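# Rest the block above the blue disc off the table

## Task

Using any number of the three arms (bases in the scene frame, metres, heading in degrees counter-clockwise from +x: arm1 at x=+0.62 y=+0.00 z=+0.72 heading +180; arm2 at x=-0.31 y=+0.54 z=+0.72 heading -60; arm3 at x=-0.31 y=-0.54 z=+0.72 heading +60), get the block to rest above the blue disc painted on the table with its centre over the disc. At the end neither the block nor any of the three sticks may be in contact with the table, every post must still stand roughly at its starting spot, and the arrangement must hold up without any robot supporting it. Finally open the grippers and move the arms away.

## Robot and tools

Robots. Three identical i2rt Big YAM arms, arm1, arm2 and arm3, are fixed on the table top. Each has six revolute joints, a two-finger gripper and a wrist camera that rides on top of the hand and looks toward the fingertips when the hand is level. Reach is about 1.0 m from the joint1 axis. Two fixed room cameras also exist: cam_high and cam_low. Loose objects may occasionally get a small nudge from outside.

Frame. One shared scene frame, origin on the floor, +z up, metres. The table top is near z=0.72. The point called hand lies midway between the fingertips; its z axis runs along the fingers and the fingers close along its y axis. Camera calibration (intrinsics K, distortion, T_world_to_cam, pos_world) is given for scene 1 and may be a little off; wrist camera poses come from the reported joint angles.

execute_actions. Argument actions is a list holding either zero or one action. An action is an object keyed by robot name ("arm1", "arm2", "arm3"), each with a "joints" object. Inside joints, each key is a separate absolute target, not an offset: joint1_rad, joint2_rad, joint3_rad, joint4_rad, joint5_rad, joint6_rad in radians and gripper_m in metres (fingertip gap). Ranges: joint1_rad -2.879 to 2.879 (rotation about the base, positive counter-clockwise seen from above, 0 = toward the base heading); joint2_rad 0 to 3.141 (shoulder; 0 has the upper arm pointing back roughly level, increasing lifts it up then forward); joint3_rad 0 to 3.019 (elbow; 0 is fully folded, increasing opens); joint4_rad -1.692 to 1.57 (hand pitch, positive tips fingers up); joint5_rad -1.57 to 1.57 (hand sideways swing, positive toward the arm's right); joint6_rad -2.094 to 2.094 (hand roll, positive clockwise viewed from behind); gripper_m 0 to 0.093. Done tolerances are ±0.045, ±0.14, ±0.09, ±0.055, ±0.03, ±0.035 rad and ±0.003 m. Any joint may be omitted; an omitted joint or arm may still be driving toward an earlier target. All motions in an action begin at once and may finish at different moments; each action is capped at 15 s. Joints move at differing speeds so the hand can sweep a wide arc between postures. An unknown key or out-of-range number rejects the whole call and nothing moves. Argument cameras is an optional list of camera names (arm1_cam_wrist, arm2_cam_wrist, arm3_cam_wrist, cam_high, cam_low, or "all"); omitted, null or ["all"] returns all, [] returns none. An empty actions list just reports state and images.

wait: seconds from 0 to 10; commands nothing and returns the same report. zoom_image: camera plus region [x0, y0, x1, y1] in pixels of that camera's latest full image, origin top-left, at most 504 by 504. read_manual: returns licence texts only. finished_scene: scene number; ends the scene permanently and says whether the goal was met, so call it only once everything is released and settled.

Results. joint_positions gives the measured angles and gripper_m. joint_status tells how each commanded motion ended: reached, "off_target" (stopped short, may still be pushing), "contact_stop" or "time_out" (target replaced by current position, though after time_out a joint may keep a nearby target and keep pushing; on_its_own then lists it), "not_followed" (a self/inter-arm collision check blocked that arm's joint targets; the gripper part still runs, and the blocked targets may be retried on later actions). on_its_own describes what uncommanded joints are doing; "held at" is the held target, not the position. Joint torques are listed per arm joint and are noisy with offsets, so they hint at contact only loosely. MOTOR HOT appears near 85 °C; at 100 °C an OVER-TEMPERATURE FAULT drops the arm and its joints read "limit_stop_at_motor_heat" (resend the target afterwards). If any call reports a stop, the remaining calls in that reply are skipped.

Cautions. The arms do not stop on contact and can push hard; a sustained push heats motors. To relieve a push, command the joint its reported position. Tiny target changes may not move a joint. Loaded joints sag. Never let two robots press hard together; the collision check ignores fingers, gripper housings and wrist cameras and may act late. Avoid dropping, slamming or knocking objects, and never push anything out of the work area. Fewer seconds of robot motion is better; the world keeps running while you compose a reply, holding the last command.

Each tool is called after ">>>" in YAML: its name, and indented under it one key for each argument.

## Session

I'll start by looking at the current state of the scene.

>>> execute_actions:
  actions: []

Scene clock: 0.00 s.
Joint torques (N m, as the arm reports them, + toward a larger angle): no reading
arm1.joint_positions: joint1_rad=+0.456 joint2_rad=+0.533 joint3_rad=+1.440 joint4_rad=-1.348 joint5_rad=-0.016 joint6_rad=+0.172 gripper_m=+0.095
arm1.joint_status: not commanded
arm1.hand: x=+0.4495 y=-0.0737 z=+1.3065 quat_wxyz=(+0.166, +0.837, +0.106, -0.510) (m; scene frame)
arm2.joint_positions: joint1_rad=+0.344 joint2_rad=+0.640 joint3_rad=+1.397 joint4_rad=-1.490 joint5_rad=+0.090 joint6_rad=+0.148 gripper_m=+0.095
arm2.joint_status: not commanded
arm2.hand: x=-0.1461 y=+0.3923 z=+1.2973 quat_wxyz=(-0.380, -0.380, -0.830, +0.151) (m; scene frame)
arm3.joint_positions: joint1_rad=-0.190 joint2_rad=+0.644 joint3_rad=+1.328 joint4_rad=-1.175 joint5_rad=+0.242 joint6_rad=+0.036 gripper_m=+0.095
arm3.joint_status: not commanded
arm3.hand: x=-0.0883 y=-0.3671 z=+1.2772 quat_wxyz=(-0.500, +0.269, -0.814, -0.119) (m; scene frame)
pictures: arm1_cam_wrist, arm2_cam_wrist, arm3_cam_wrist, cam_high, cam_low
Images, in order (width x height): arm1_cam_wrist 672x504, arm2_cam_wrist 672x504, arm3_cam_wrist 672x504, cam_high 672x504, cam_low 672x504.

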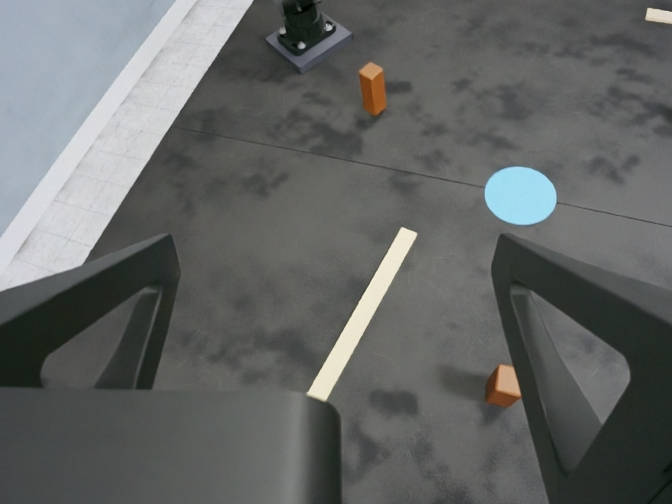

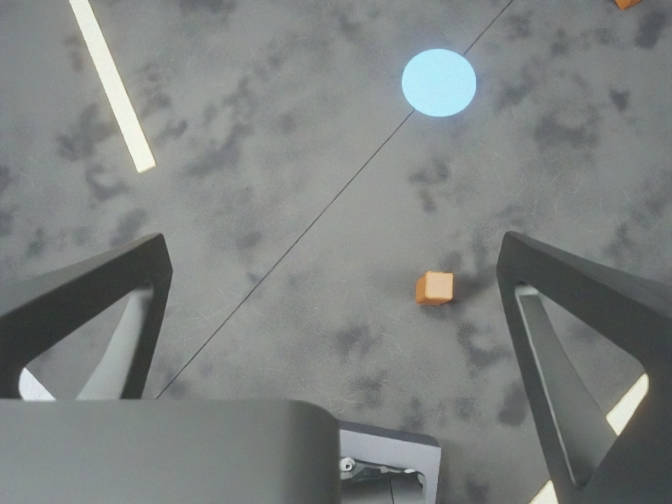

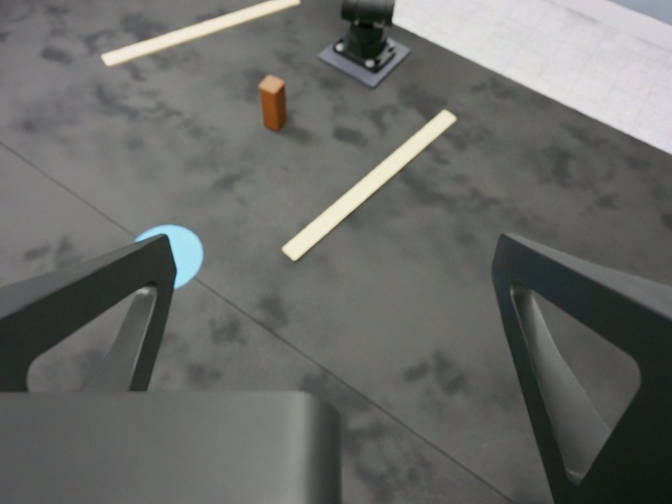

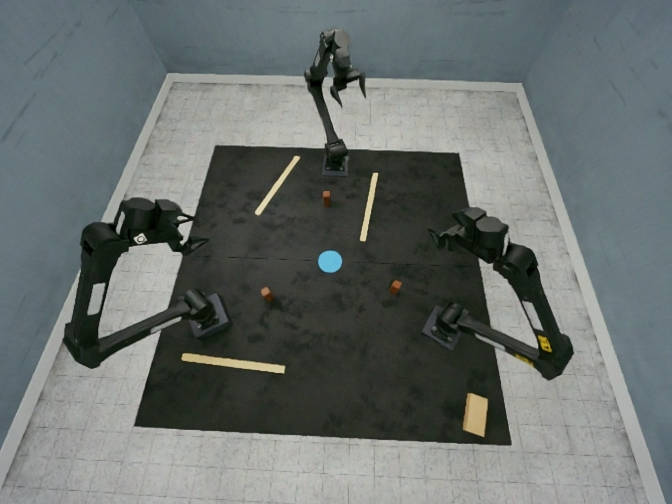

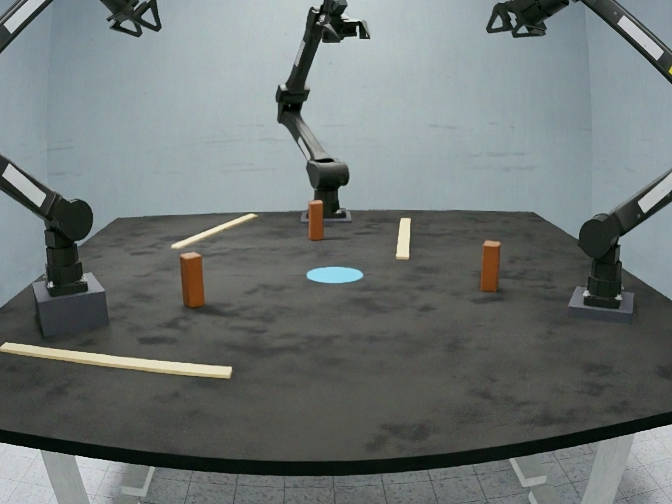

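>>> zoom_image:
  camera: "cam_high"
  region: [130, 130, 530, 450]

>>> zoom_image:
  camera: "cam_low"
  region: [0, 180, 336, 400]

>>> zoom_image:
  camera: "cam_low"
  region: [280, 180, 672, 400]

Region (130, 130, 530, 450) of cam_high's 672x504 image, scaled by 1.260, with more detail than that image has; it fills the top 403 rows of this view, and the rest is white.

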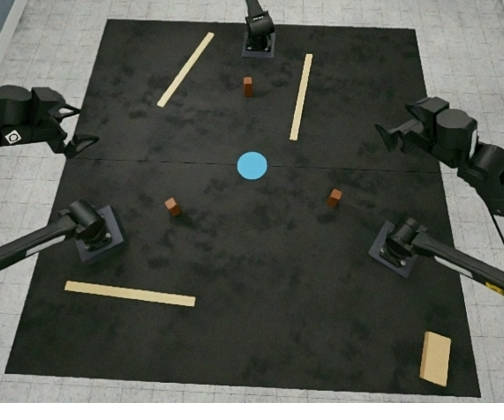

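Region (0, 180, 336, 400) of cam_low's 672x504 image, scaled by 1.500, with more detail than that image has; it fills the top 330 rows of this view, and the rest is white.

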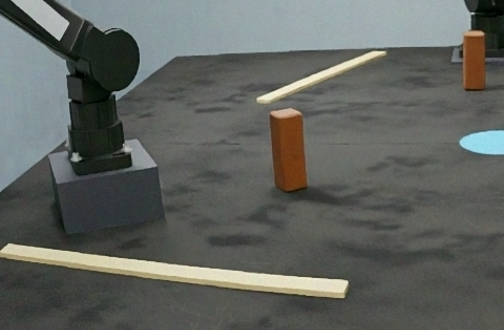

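Region (280, 180, 672, 400) of cam_low's 672x504 image, scaled by 1.286, with more detail than that image has; it fills the top 283 rows of this view, and the rest is white.

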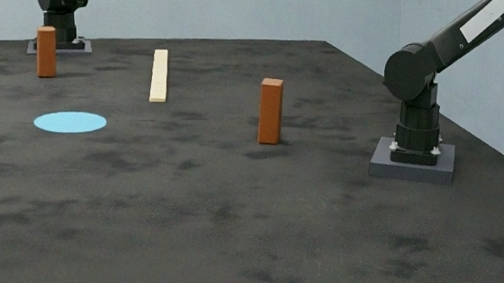

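>>> zoom_image:
  camera: "cam_high"
  region: [240, 140, 420, 310]

>>> zoom_image:
  camera: "cam_high"
  region: [160, 270, 310, 400]

>>> zoom_image:
  camera: "cam_high"
  region: [380, 270, 530, 450]

Region (240, 140, 420, 310) of cam_high's 672x504 image, scaled by 2.800, with more detail than that image has.

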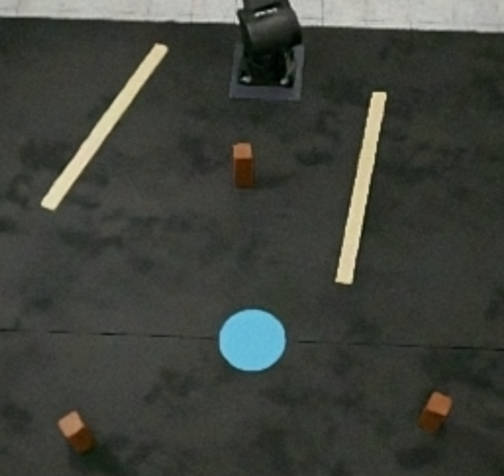

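Region (160, 270, 310, 400) of cam_high's 672x504 image, scaled by 3.360, with more detail than that image has; it fills the top 437 rows of this view, and the rest is white.

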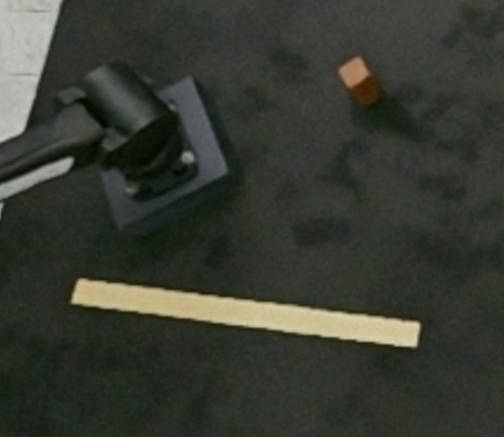

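Region (380, 270, 530, 450) of cam_high's 672x504 image, scaled by 2.800, with more detail than that image has.

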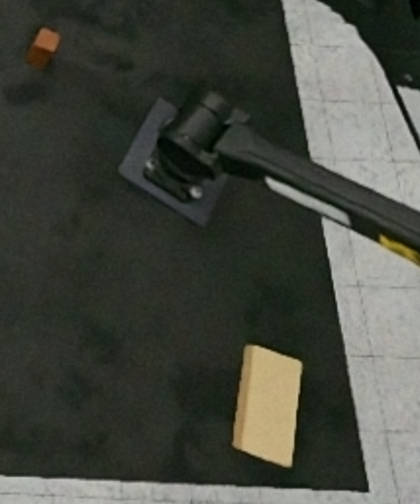

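>>> execute_actions:
  actions:
    - {"arm1": {"joints": {"joint1_rad": -1.314, "joint2_rad": 1.147, "joint3_rad": 0.781, "joint4_rad": -1.205, "joint5_rad": 0.0, "joint6_rad": -0.935, "gripper_m": 0.09}}, "arm2": {"joints": {"joint1_rad": -1.987, "joint2_rad": 0.99, "joint3_rad": 0.51, "joint4_rad": -1.09, "joint5_rad": 0.0, "joint6_rad": -1.384, "gripper_m": 0.09}}, "arm3": {"joints": {"joint1_rad": -0.418, "joint2_rad": 2.0, "joint3_rad": 1.84, "joint4_rad": -1.40, "joint5_rad": 0.0, "joint6_rad": 0.754, "gripper_m": 0.09}}}

Scene clock: 16.07 s.
Joint torques (N m, as the arm reports them, + toward a larger angle): arm1=[-0.4  -6.65  8.88  0.23 -0.06 -0.13] | arm2=[ 1.31 -4.68  8.37  0.37 -0.14 -0.18] | arm3=[ -0.54 -20.44   9.16  -0.01  -0.04   0.14]
arm1.joint_positions: joint1_rad=-1.306 joint2_rad=+1.153 joint3_rad=+0.793 joint4_rad=-1.202 joint5_rad=-0.001 joint6_rad=-0.925 gripper_m=+0.090
arm1.joint_status: all done
arm1.hand: x=+0.5549 y=+0.2835 z=+0.8502 quat_wxyz=(+0.000, +0.978, -0.207, -0.002) (m; scene frame)
arm2.joint_positions: joint1_rad=-1.982 joint2_rad=+0.996 joint3_rad=+0.510 joint4_rad=-1.100 joint5_rad=+0.001 joint6_rad=-1.375 gripper_m=+0.090
arm2.joint_status: all done
arm2.hand: x=-0.5146 y=+0.5092 z=+0.8504 quat_wxyz=(-0.005, -0.727, -0.687, -0.001) (m; scene frame)
arm3.joint_positions: joint1_rad=-0.414 joint2_rad=+2.031 joint3_rad=+1.816 joint4_rad=-1.393 joint5_rad=+0.003 joint6_rad=+0.740 gripper_m=+0.090
arm3.joint_status: all done
arm3.hand: x=+0.2003 y=-0.1910 z=+0.8448 quat_wxyz=(+0.021, -0.070, -0.997, +0.014) (m; scene frame)
pictures: arm1_cam_wrist, arm2_cam_wrist, arm3_cam_wrist, cam_high, cam_low
camera_calibration (this result's frames):
arm1_cam_wrist: T_world_to_cam=[[0.41453, 0.910035, -0.00131187, -0.491657], [0.737447, -0.33507, 0.58643, -0.804667], [0.533232, -0.24406, -0.809999, 0.584636], [0, 0, 0, 1]] pos_world=[0.485459, 0.320492, 0.94479]
arm2_cam_wrist: T_world_to_cam=[[-0.99821, 0.0593763, -0.00709534, -0.536478], [0.0444759, 0.816497, 0.575634, -0.875883], [0.0399723, 0.574288, -0.817677, 0.546363], [0, 0, 0, 1]] pos_world=[-0.518401, 0.43324, 0.94713]
arm3_cam_wrist: T_world_to_cam=[[-0.156924, -0.986874, 0.0381378, -0.184714], [-0.781446, 0.147687, 0.606243, -0.324634], [-0.603918, 0.0653316, -0.794365, 0.929518], [0, 0, 0, 1]] pos_world=[0.278682, -0.195072, 0.942228]
Images, in order (width x height): arm1_cam_wrist 672x504, arm2_cam_wrist 672x504, arm3_cam_wrist 672x504, cam_high 672x504, cam_low 672x504.

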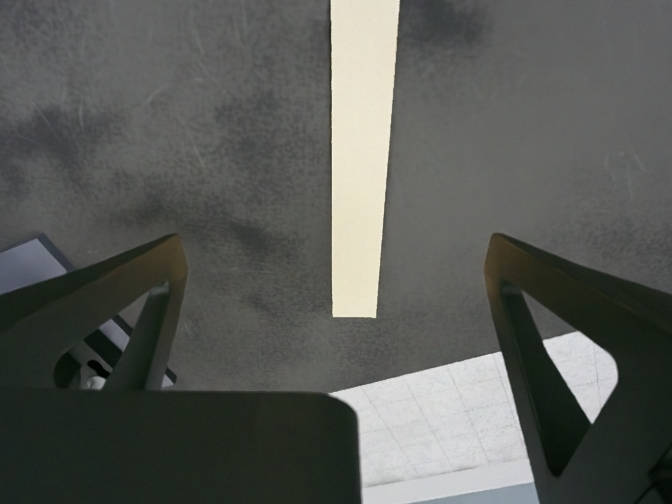

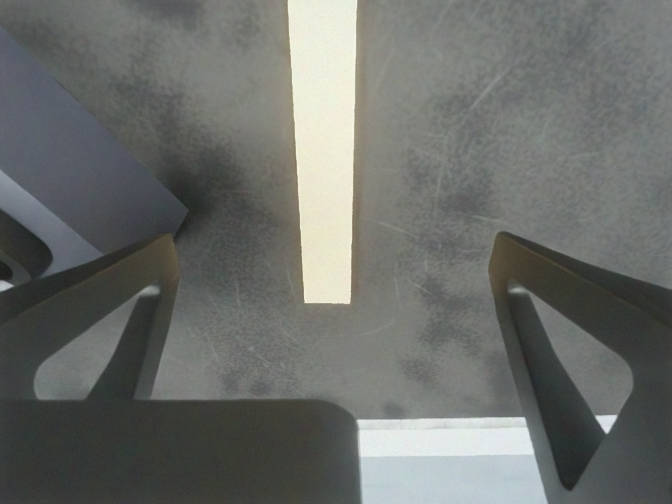

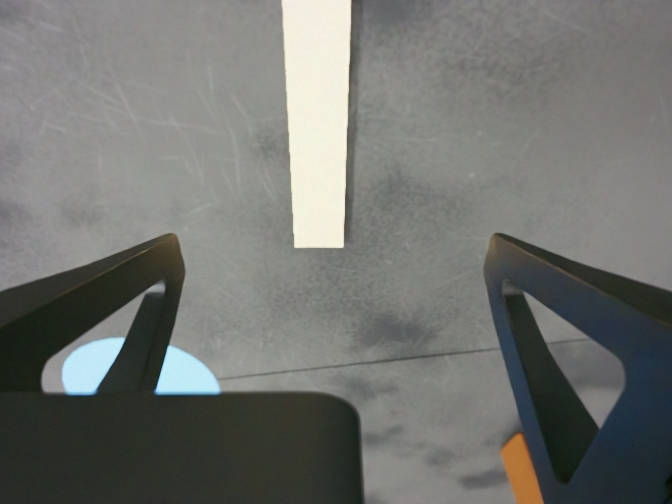

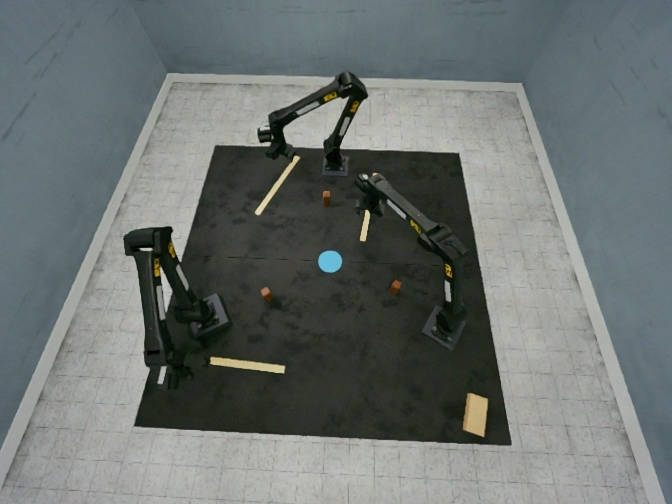

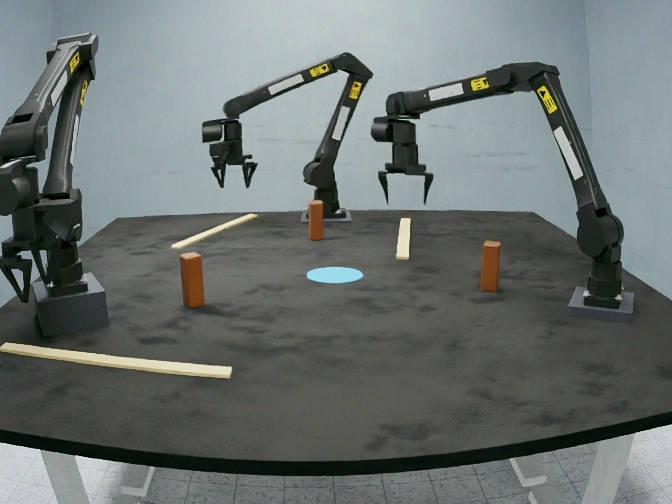

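>>> execute_actions:
  actions:
    - {"arm1": {"joints": {"joint1_rad": -1.387, "joint2_rad": 1.314, "joint3_rad": 0.65, "joint4_rad": -0.908, "joint5_rad": 0.0, "joint6_rad": -1.008, "gripper_m": 0.07}}, "arm2": {"joints": {"joint1_rad": -1.937, "joint2_rad": 1.217, "joint3_rad": 0.348, "joint4_rad": -0.688, "joint5_rad": 0.0, "joint6_rad": -1.327, "gripper_m": 0.07}}, "arm3": {"joints": {"joint1_rad": -0.453, "joint2_rad": 2.143, "joint3_rad": 1.853, "joint4_rad": -1.22, "joint5_rad": 0.0, "joint6_rad": 0.73, "gripper_m": 0.07}}}

Scene clock: 22.53 s.
Joint torques (N m, as the arm reports them, + toward a larger angle): arm1=[-0.43 -7.67  8.24  0.82 -0.06 -0.13] | arm2=[ 2.42 -5.18  6.99  0.36 -0.12  0.03] | arm3=[ -0.29 -19.94   9.91   0.73  -0.02  -0.12]
arm1.joint_positions: joint1_rad=-1.380 joint2_rad=+1.320 joint3_rad=+0.651 joint4_rad=-0.922 joint5_rad=-0.001 joint6_rad=-0.998 gripper_m=+0.070
arm1.joint_status: all done
arm1.hand: x=+0.5761 y=+0.2851 z=+0.7577 quat_wxyz=(+0.014, +0.978, -0.208, +0.004) (m; scene frame)
arm2.joint_positions: joint1_rad=-1.943 joint2_rad=+1.220 joint3_rad=+0.336 joint4_rad=-0.701 joint5_rad=+0.001 joint6_rad=-1.336 gripper_m=+0.070
arm2.joint_status: all done
arm2.hand: x=-0.5016 y=+0.5026 z=+0.7577 quat_wxyz=(-0.004, -0.726, -0.687, +0.000) (m; scene frame)
arm3.joint_positions: joint1_rad=-0.455 joint2_rad=+2.151 joint3_rad=+1.816 joint4_rad=-1.230 joint5_rad=+0.002 joint6_rad=+0.740 gripper_m=+0.070
arm3.joint_status: all done
arm3.hand: x=+0.2410 y=-0.1946 z=+0.7699 quat_wxyz=(+0.005, -0.091, -0.996, +0.001) (m; scene frame)
pictures: arm1_cam_wrist, arm2_cam_wrist, arm3_cam_wrist, cam_high, cam_low
camera_calibration (this result's frames):
arm1_cam_wrist: T_world_to_cam=[[0.415244, 0.909346, -0.0257239, -0.483672], [0.734121, -0.318261, 0.599814, -0.778551], [0.537252, -0.267953, -0.799726, 0.495466], [0, 0, 0, 1]] pos_world=[0.506202, 0.324805, 0.850781]
arm2_cam_wrist: T_world_to_cam=[[-0.998287, 0.0582483, -0.00545432, -0.524442], [0.0444877, 0.81637, 0.575813, -0.817714], [0.0379929, 0.574584, -0.817563, 0.472683], [0, 0, 0, 1]] pos_world=[-0.505124, 0.426509, 0.854439]
arm3_cam_wrist: T_world_to_cam=[[-0.198188, -0.980116, 0.00968408, -0.1458], [-0.795815, 0.166673, 0.58215, -0.221169], [-0.572189, 0.107669, -0.813024, 0.909806], [0, 0, 0, 1]] pos_world=[0.315675, -0.203996, 0.86986]
Images, in order (width x height): arm1_cam_wrist 672x504, arm2_cam_wrist 672x504, arm3_cam_wrist 672x504, cam_high 672x504, cam_low 672x504.

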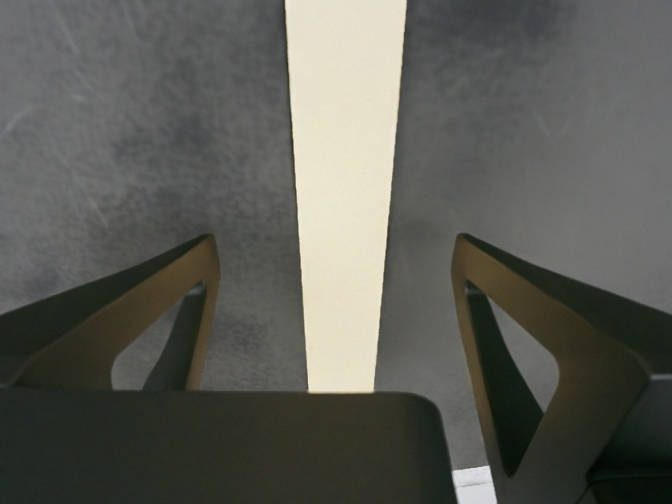

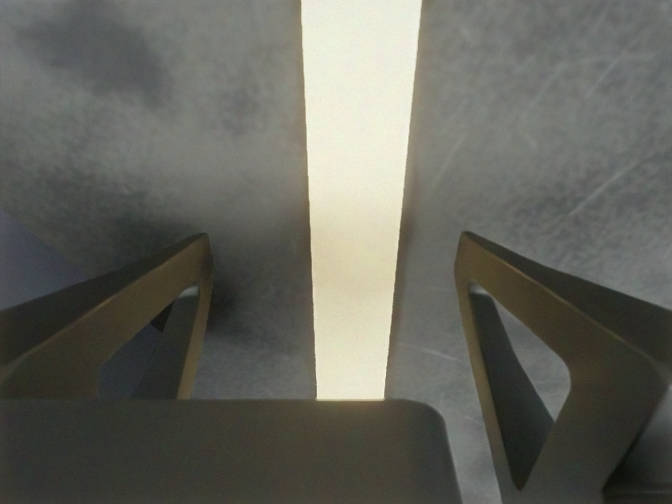

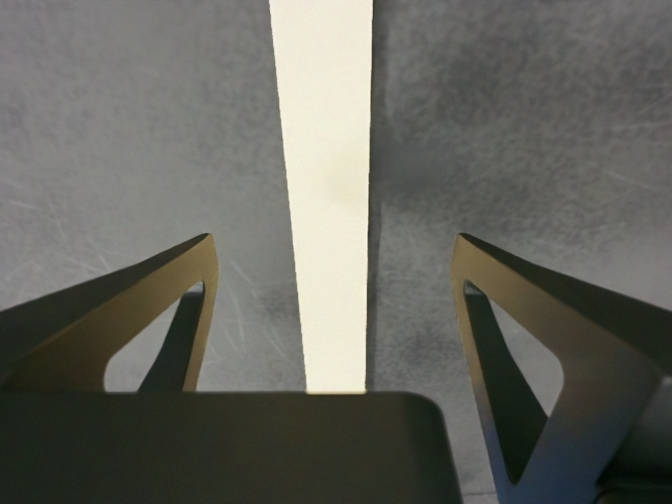

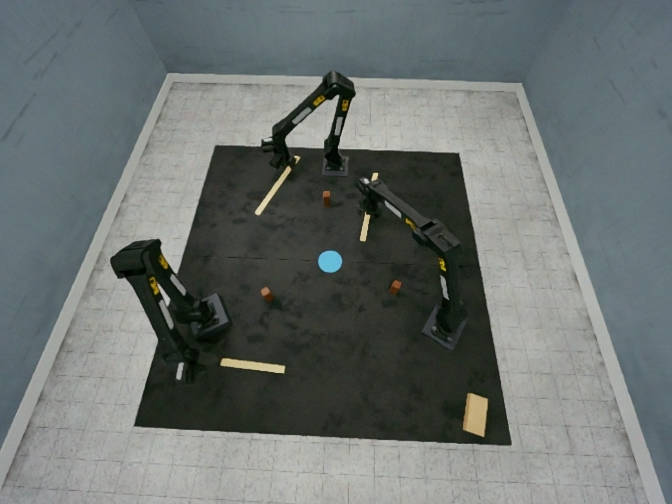

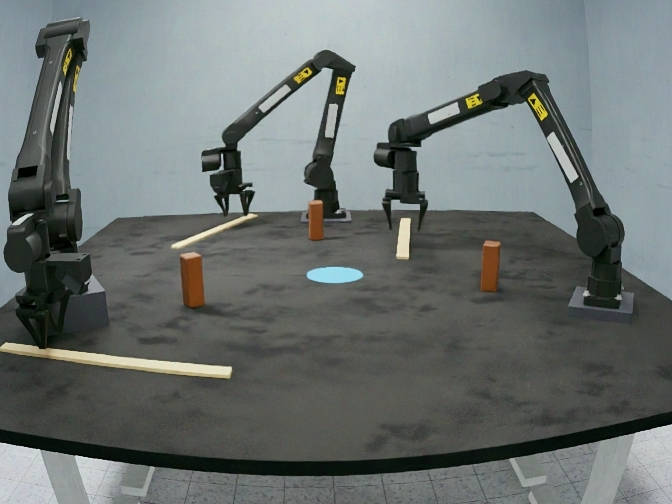

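>>> execute_actions:
  actions:
    - {"arm1": {"joints": {"joint2_rad": 1.375, "joint3_rad": 0.624, "joint4_rad": -0.803}}, "arm2": {"joints": {"joint2_rad": 1.33, "joint3_rad": 0.335, "joint4_rad": -0.548}}, "arm3": {"joints": {"joint2_rad": 2.195, "joint4_rad": -1.172, "joint6_rad": 0.70}}}

Scene clock: 24.63 s.
Joint torques (N m, as the arm reports them, + toward a larger angle): arm1=[-0.38 -6.71  6.9   0.95 -0.07 -0.12] | arm2=[ 2.12 -5.14  5.1   0.44 -0.12  0.08] | arm3=[ -0.18 -18.13   9.91   0.77  -0.04  -0.18]
arm1.joint_positions: joint1_rad=-1.380 joint2_rad=+1.364 joint3_rad=+0.635 joint4_rad=-0.818 joint5_rad=-0.001 joint6_rad=-0.998 gripper_m=+0.070
arm1.joint_status: all done
arm1.hand: x=+0.5741 y=+0.2979 z=+0.7409 quat_wxyz=(-0.007, +0.978, -0.208, -0.004) (m; scene frame)
arm2.joint_positions: joint1_rad=-1.943 joint2_rad=+1.329 joint3_rad=+0.336 joint4_rad=-0.561 joint5_rad=+0.001 joint6_rad=-1.336 gripper_m=+0.070
arm2.joint_status: all done
arm2.hand: x=-0.5172 y=+0.4996 z=+0.7383 quat_wxyz=(+0.004, -0.727, -0.687, +0.013) (m; scene frame)
arm3.joint_positions: joint1_rad=-0.455 joint2_rad=+2.177 joint3_rad=+1.816 joint4_rad=-1.183 joint5_rad=+0.002 joint6_rad=+0.715 gripper_m=+0.070
arm3.joint_status: all done
arm3.hand: x=+0.2484 y=-0.1898 z=+0.7541 quat_wxyz=(-0.004, -0.078, -0.997, -0.005) (m; scene frame)
pictures: arm1_cam_wrist, arm2_cam_wrist, arm3_cam_wrist, cam_high, cam_low
camera_calibration (this result's frames):
arm1_cam_wrist: T_world_to_cam=[[0.415255, 0.909631, 0.0115528, -0.522625], [0.738138, -0.344335, 0.58016, -0.742931], [0.53171, -0.232387, -0.81442, 0.490064], [0, 0, 0, 1]] pos_world=[0.504836, 0.333464, 0.836175]
arm2_cam_wrist: T_world_to_cam=[[-0.997951, 0.0589213, 0.0249389, -0.562554], [0.0626214, 0.819533, 0.5696, -0.790998], [0.0131233, 0.569995, -0.821544, 0.451448], [0, 0, 0, 1]] pos_world=[-0.517793, 0.424073, 0.835467]
arm3_cam_wrist: T_world_to_cam=[[-0.173626, -0.984798, -0.00509494, -0.135393], [-0.810331, 0.139922, 0.569021, -0.198421], [-0.559658, 0.102925, -0.822307, 0.903638], [0, 0, 0, 1]] pos_world=[0.321434, -0.198578, 0.855284]
Images, in order (width x height): arm1_cam_wrist 672x504, arm2_cam_wrist 672x504, arm3_cam_wrist 672x504, cam_high 672x504, cam_low 672x504.

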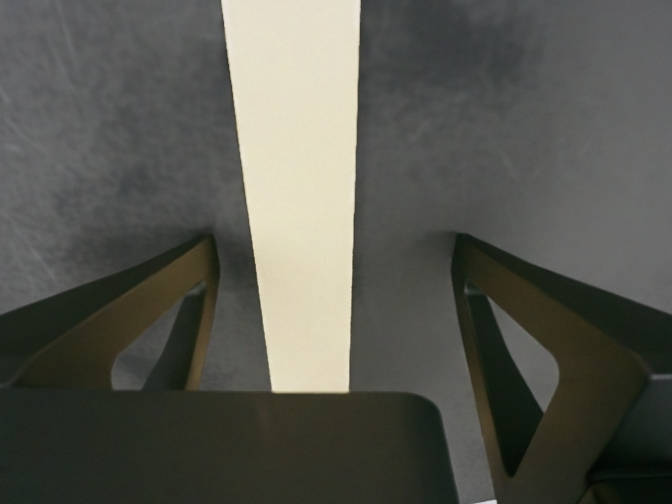

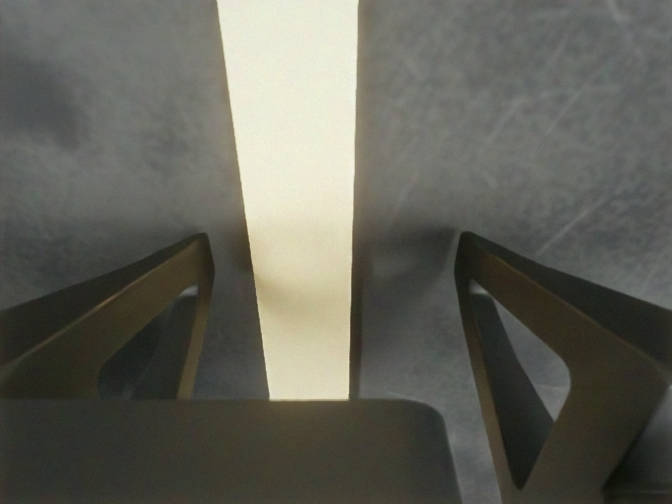

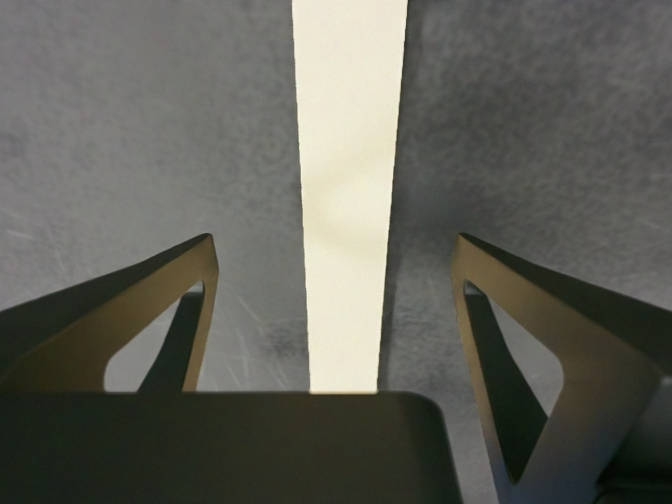

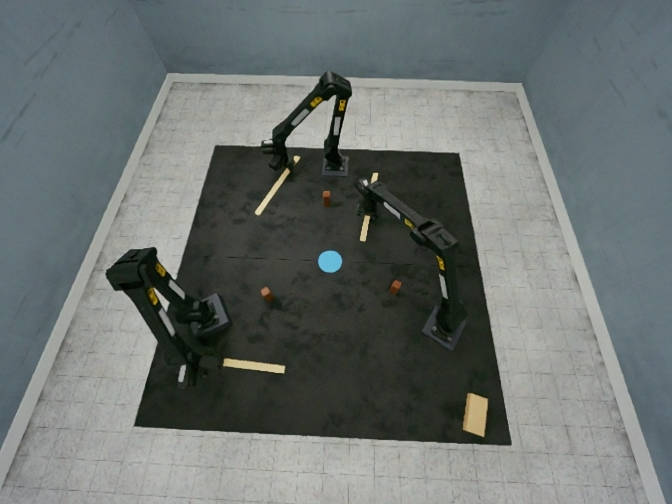

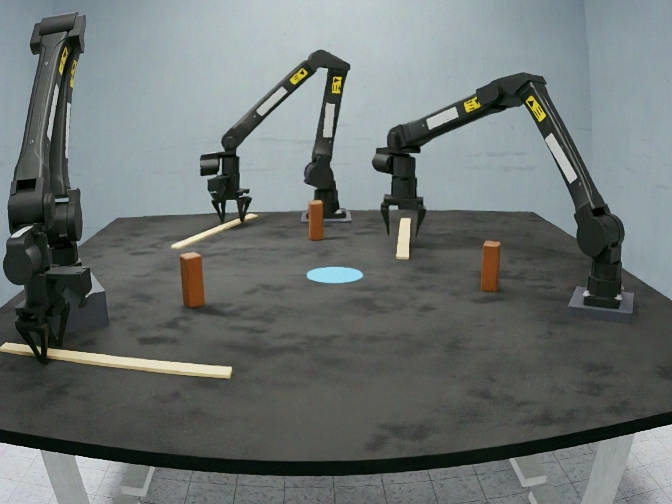

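>>> execute_actions:
  actions:
    - {"arm1": {"joints": {"joint2_rad": 1.39, "joint3_rad": 0.604}}, "arm2": {"joints": {"joint2_rad": 1.365, "joint3_rad": 0.312, "joint4_rad": -0.53}}, "arm3": {"joints": {"joint2_rad": 2.226}}}

Scene clock: 26.00 s.
Joint torques (N m, as the arm reports them, + toward a larger angle): arm1=[-0.39 -5.76  6.11  0.75 -0.08 -0.1 ] | arm2=[ 2.24 -4.34  4.2   0.4  -0.17  0.04] | arm3=[ -0.35 -18.45   9.78   0.68   0.01  -0.17]
arm1.joint_positions: joint1_rad=-1.380 joint2_rad=+1.366 joint3_rad=+0.622 joint4_rad=-0.813 joint5_rad=+0.000 joint6_rad=-1.000 gripper_m=+0.070
arm1.joint_status: all done
arm1.hand: x=+0.5750 y=+0.2922 z=+0.7368 quat_wxyz=(-0.002, +0.978, -0.207, -0.002) (m; scene frame)
arm2.joint_positions: joint1_rad=-1.943 joint2_rad=+1.346 joint3_rad=+0.321 joint4_rad=-0.540 joint5_rad=+0.001 joint6_rad=-1.335 gripper_m=+0.070
arm2.joint_status: all done
arm2.hand: x=-0.5109 y=+0.5007 z=+0.7321 quat_wxyz=(+0.001, -0.727, -0.687, +0.008) (m; scene frame)
arm3.joint_positions: joint1_rad=-0.455 joint2_rad=+2.211 joint3_rad=+1.816 joint4_rad=-1.182 joint5_rad=+0.002 joint6_rad=+0.715 gripper_m=+0.070
arm3.joint_status: all done
arm3.hand: x=+0.2449 y=-0.1919 z=+0.7326 quat_wxyz=(+0.010, -0.078, -0.997, +0.005) (m; scene frame)
pictures: arm1_cam_wrist, arm2_cam_wrist, arm3_cam_wrist, cam_high, cam_low
camera_calibration (this result's frames):
arm1_cam_wrist: T_world_to_cam=[[0.413842, 0.910343, 0.00316667, -0.511067], [0.737513, -0.337309, 0.585062, -0.748492], [0.533676, -0.239788, -0.810982, 0.483435], [0, 0, 0, 1]] pos_world=[0.505526, 0.328696, 0.83159]
arm2_cam_wrist: T_world_to_cam=[[-0.99814, 0.0591835, 0.0146475, -0.548919], [0.0569104, 0.818217, 0.572085, -0.792899], [0.0218731, 0.571855, -0.820063, 0.448096], [0, 0, 0, 1]] pos_world=[-0.512575, 0.425005, 0.829113]
arm3_cam_wrist: T_world_to_cam=[[-0.173261, -0.984732, 0.0168289, -0.154263], [-0.794243, 0.149808, 0.588842, -0.205353], [-0.582373, 0.0886572, -0.808073, 0.876635], [0, 0, 0, 1]] pos_world=[0.3207, -0.198864, 0.831901]
Images, in order (width x height): arm1_cam_wrist 672x504, arm2_cam_wrist 672x504, arm3_cam_wrist 672x504, cam_high 672x504, cam_low 672x504.

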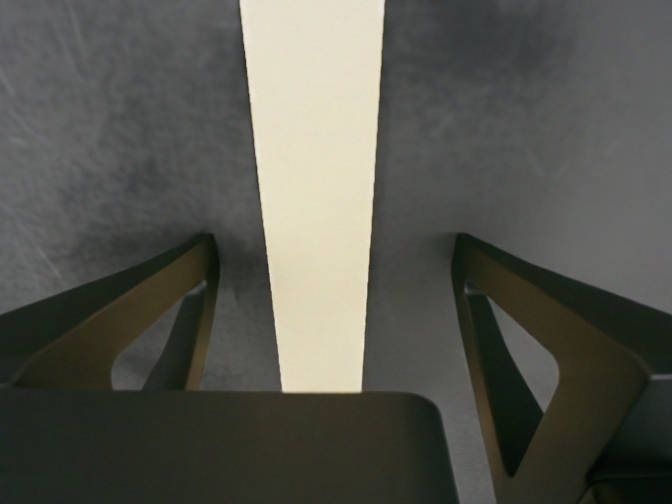

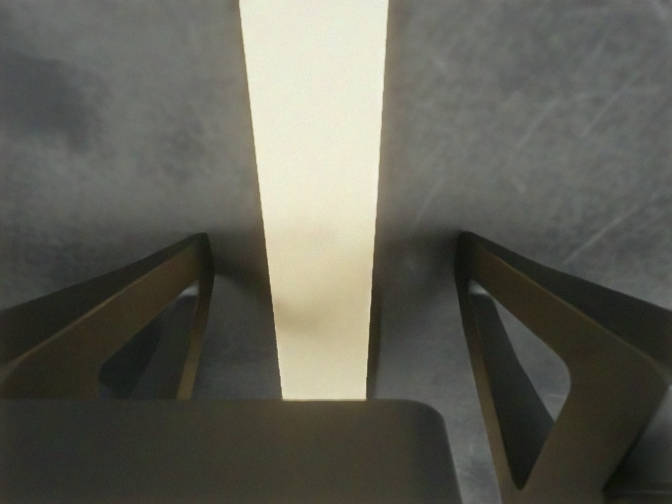

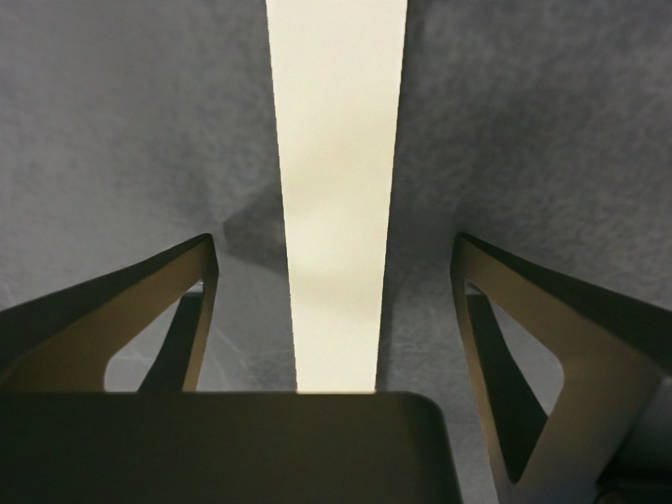

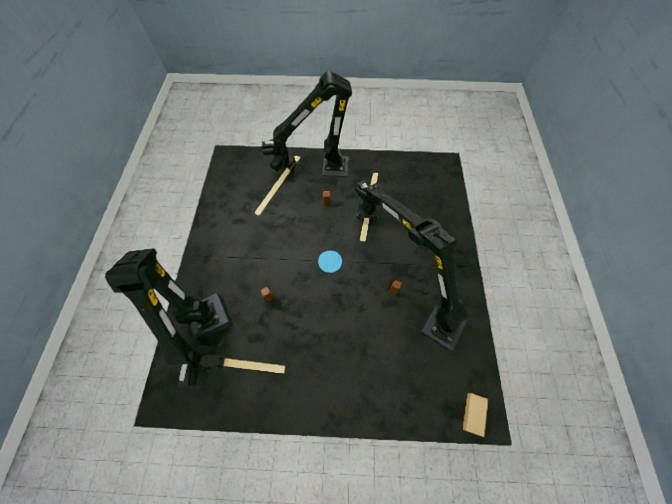

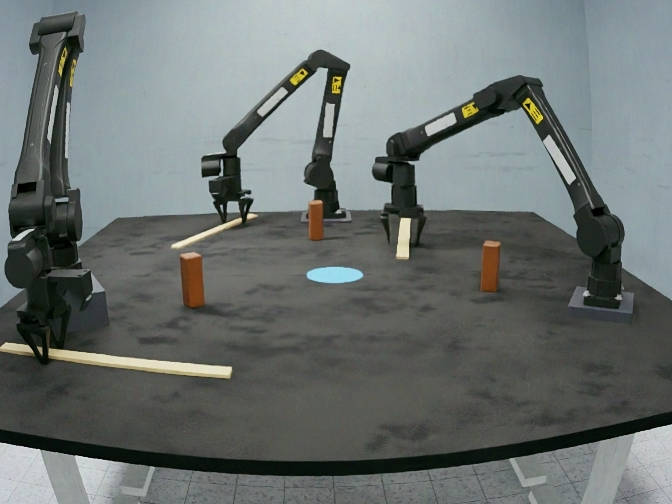

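>>> execute_actions:
  actions:
    - {"arm1": {"joints": {"gripper_m": 0.02}}, "arm2": {"joints": {"gripper_m": 0.02}}, "arm3": {"joints": {"joint2_rad": 2.24}}}
  cameras: ["arm1_cam_wrist", "arm2_cam_wrist", "arm3_cam_wrist", "cam_low"]

Scene clock: 27.03 s.
Joint torques (N m, as the arm reports them, + toward a larger angle): arm1=[-0.37 -5.76  6.2   0.75 -0.08 -0.1 ] | arm2=[ 1.93 -4.14  4.02  0.13 -0.15  0.02] | arm3=[ -0.12 -17.75   9.74   0.64  -0.01  -0.17]
arm1.joint_positions: joint1_rad=-1.380 joint2_rad=+1.367 joint3_rad=+0.621 joint4_rad=-0.813 joint5_rad=+0.000 joint6_rad=-1.000 gripper_m=+0.028
arm1.joint_status: gripper_m off_target (ended at +0.028, target +0.020)
arm1.hand: x=+0.5751 y=+0.2916 z=+0.7362 quat_wxyz=(-0.001, +0.978, -0.207, -0.002) (m; scene frame)
arm2.joint_positions: joint1_rad=-1.943 joint2_rad=+1.347 joint3_rad=+0.321 joint4_rad=-0.535 joint5_rad=+0.001 joint6_rad=-1.335 gripper_m=+0.028
arm2.joint_status: gripper_m off_target (ended at +0.028, target +0.020)
arm2.hand: x=-0.5118 y=+0.5006 z=+0.7319 quat_wxyz=(+0.002, -0.727, -0.687, +0.010) (m; scene frame)
arm3.joint_positions: joint1_rad=-0.455 joint2_rad=+2.216 joint3_rad=+1.816 joint4_rad=-1.182 joint5_rad=+0.002 joint6_rad=+0.715 gripper_m=+0.070
arm3.joint_status: all done
arm3.hand: x=+0.2443 y=-0.1922 z=+0.7295 quat_wxyz=(+0.012, -0.078, -0.997, +0.006) (m; scene frame)
pictures: arm1_cam_wrist, arm2_cam_wrist, arm3_cam_wrist, cam_low
camera_calibration (this result's frames):
arm1_cam_wrist: T_world_to_cam=[[0.413492, 0.910507, 0.00157323, -0.509213], [0.73747, -0.335922, 0.585913, -0.749408], [0.534006, -0.24111, -0.810372, 0.48247], [0, 0, 0, 1]] pos_world=[0.505579, 0.328228, 0.830869]
arm2_cam_wrist: T_world_to_cam=[[-0.998038, 0.0599811, 0.0179748, -0.552585], [0.0594834, 0.818528, 0.571379, -0.790925], [0.019559, 0.571327, -0.82049, 0.447444], [0, 0, 0, 1]] pos_world=[-0.513205, 0.424902, 0.828973]
arm3_cam_wrist: T_world_to_cam=[[-0.173153, -0.984689, 0.0201416, -0.157096], [-0.791764, 0.151333, 0.591784, -0.2064], [-0.585771, 0.0865218, -0.805845, 0.872588], [0, 0, 0, 1]] pos_world=[0.320516, -0.198954, 0.828479]
Images, in order (width x height): arm1_cam_wrist 672x504, arm2_cam_wrist 672x504, arm3_cam_wrist 672x504, cam_low 672x504.

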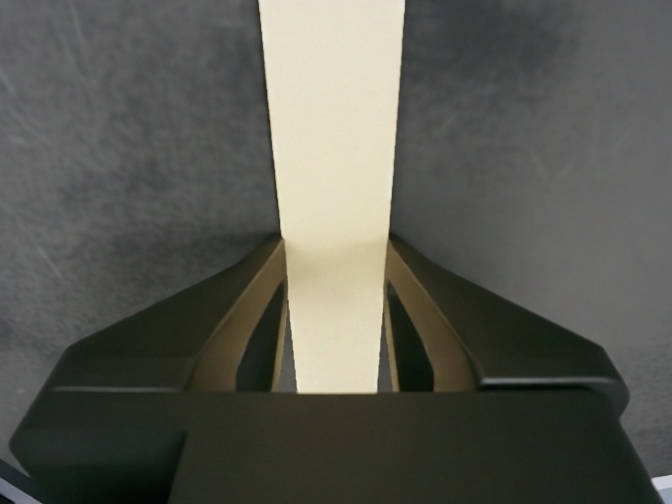

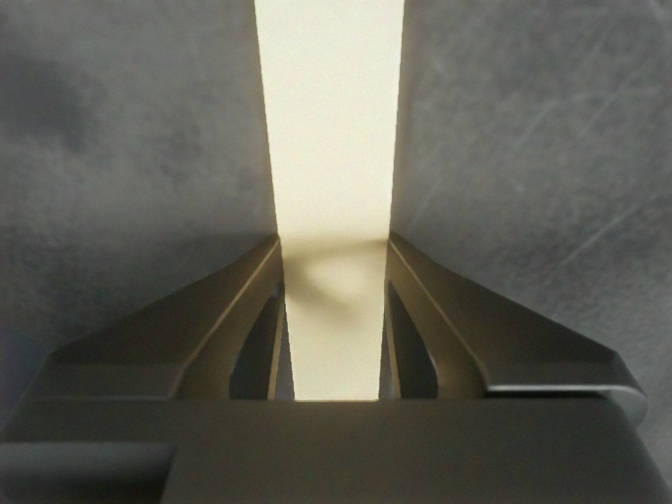

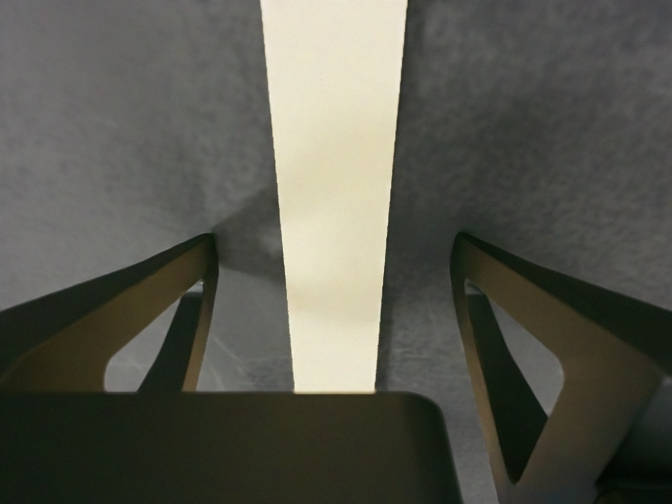

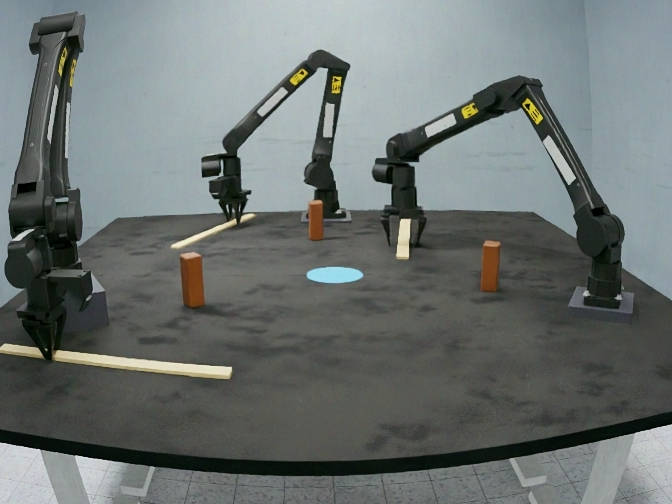

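>>> execute_actions:
  actions:
    - {"arm1": {"joints": {"joint2_rad": 1.20, "joint3_rad": 0.75, "joint4_rad": -1.13}}, "arm2": {"joints": {"joint2_rad": 1.07, "joint3_rad": 0.46, "joint4_rad": -0.97}}, "arm3": {"joints": {"joint2_rad": 2.25, "gripper_m": 0.02}}}

Scene clock: 29.93 s.
Joint torques (N m, as the arm reports them, + toward a larger angle): arm1=[-0.33 -5.27 11.88 -0.19 -0.08 -0.11] | arm2=[ 2.48 -3.86  8.88 -0.49 -0.13  0.01] | arm3=[ -0.32 -17.25   9.76   0.61   0.    -0.17]
arm1.joint_positions: joint1_rad=-1.380 joint2_rad=+1.186 joint3_rad=+0.728 joint4_rad=-1.117 joint5_rad=+0.000 joint6_rad=-1.000 gripper_m=+0.028
arm1.joint_status: all done
arm1.hand: x=+0.5768 y=+0.2815 z=+0.8185 quat_wxyz=(+0.006, +0.978, -0.207, +0.001) (m; scene frame)
arm2.joint_positions: joint1_rad=-1.943 joint2_rad=+1.065 joint3_rad=+0.446 joint4_rad=-0.959 joint5_rad=+0.001 joint6_rad=-1.334 gripper_m=+0.028
arm2.joint_status: all done
arm2.hand: x=-0.5138 y=+0.5009 z=+0.8169 quat_wxyz=(-0.002, -0.727, -0.686, +0.003) (m; scene frame)
arm3.joint_positions: joint1_rad=-0.455 joint2_rad=+2.219 joint3_rad=+1.816 joint4_rad=-1.180 joint5_rad=+0.002 joint6_rad=+0.714 gripper_m=+0.028
arm3.joint_status: gripper_m off_target (ended at +0.028, target +0.020); the others done
arm3.hand: x=+0.2442 y=-0.1922 z=+0.7273 quat_wxyz=(+0.012, -0.078, -0.997, +0.006) (m; scene frame)
pictures: arm1_cam_wrist, arm2_cam_wrist, arm3_cam_wrist, cam_high, cam_low
camera_calibration (this result's frames):
arm1_cam_wrist: T_world_to_cam=[[0.413482, 0.910439, -0.0115071, -0.490136], [0.736064, -0.326796, 0.592802, -0.809661], [0.53595, -0.253583, -0.805266, 0.544053], [0, 0, 0, 1]] pos_world=[0.50704, 0.319607, 0.912436]
arm2_cam_wrist: T_world_to_cam=[[-0.998162, 0.0605856, 0.00166397, -0.54318], [0.0505345, 0.816782, 0.574729, -0.846055], [0.0334612, 0.573757, -0.818342, 0.521204], [0, 0, 0, 1]] pos_world=[-0.516866, 0.424907, 0.913679]
arm3_cam_wrist: T_world_to_cam=[[-0.172363, -0.984807, 0.021114, -0.157994], [-0.790796, 0.151123, 0.59313, -0.206484], [-0.58731, 0.0855365, -0.80483, 0.870206], [0, 0, 0, 1]] pos_world=[0.320561, -0.198824, 0.826175]
Images, in order (width x height): arm1_cam_wrist 672x504, arm2_cam_wrist 672x504, arm3_cam_wrist 672x504, cam_high 672x504, cam_low 672x504.

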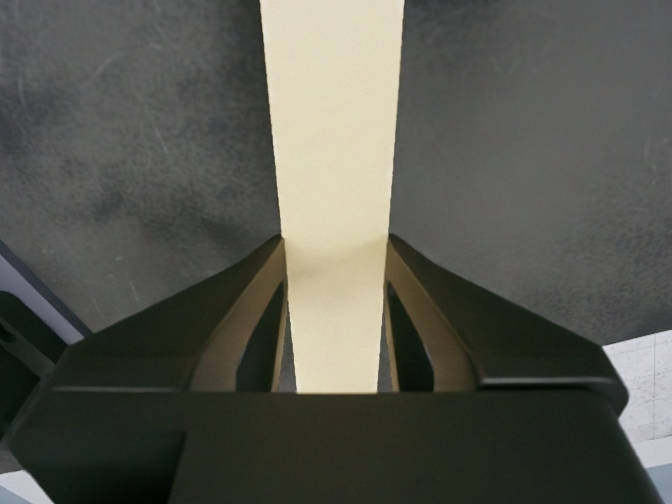

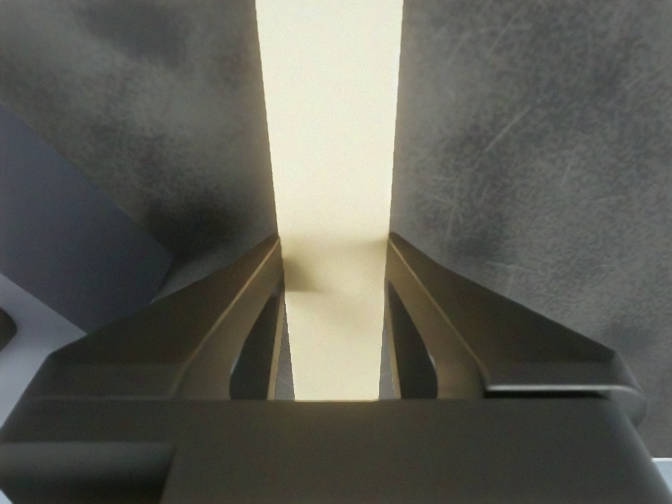

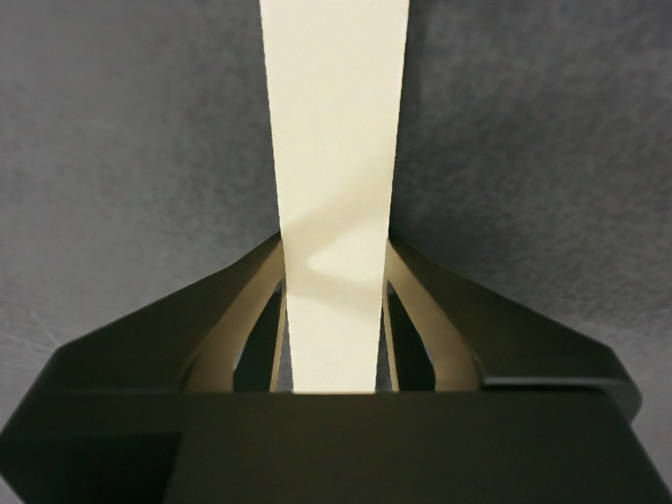

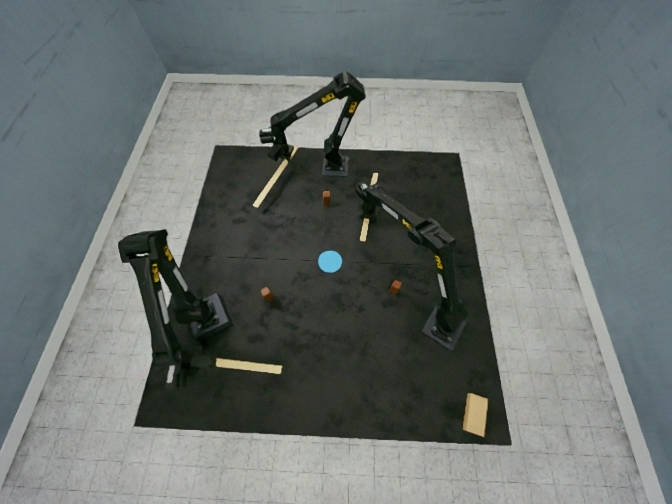

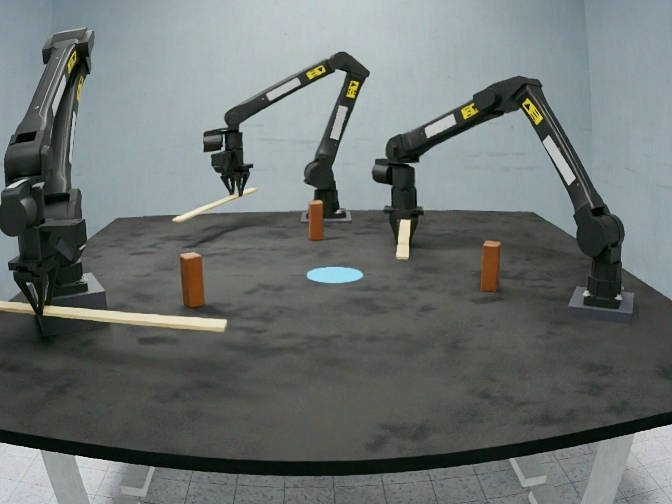

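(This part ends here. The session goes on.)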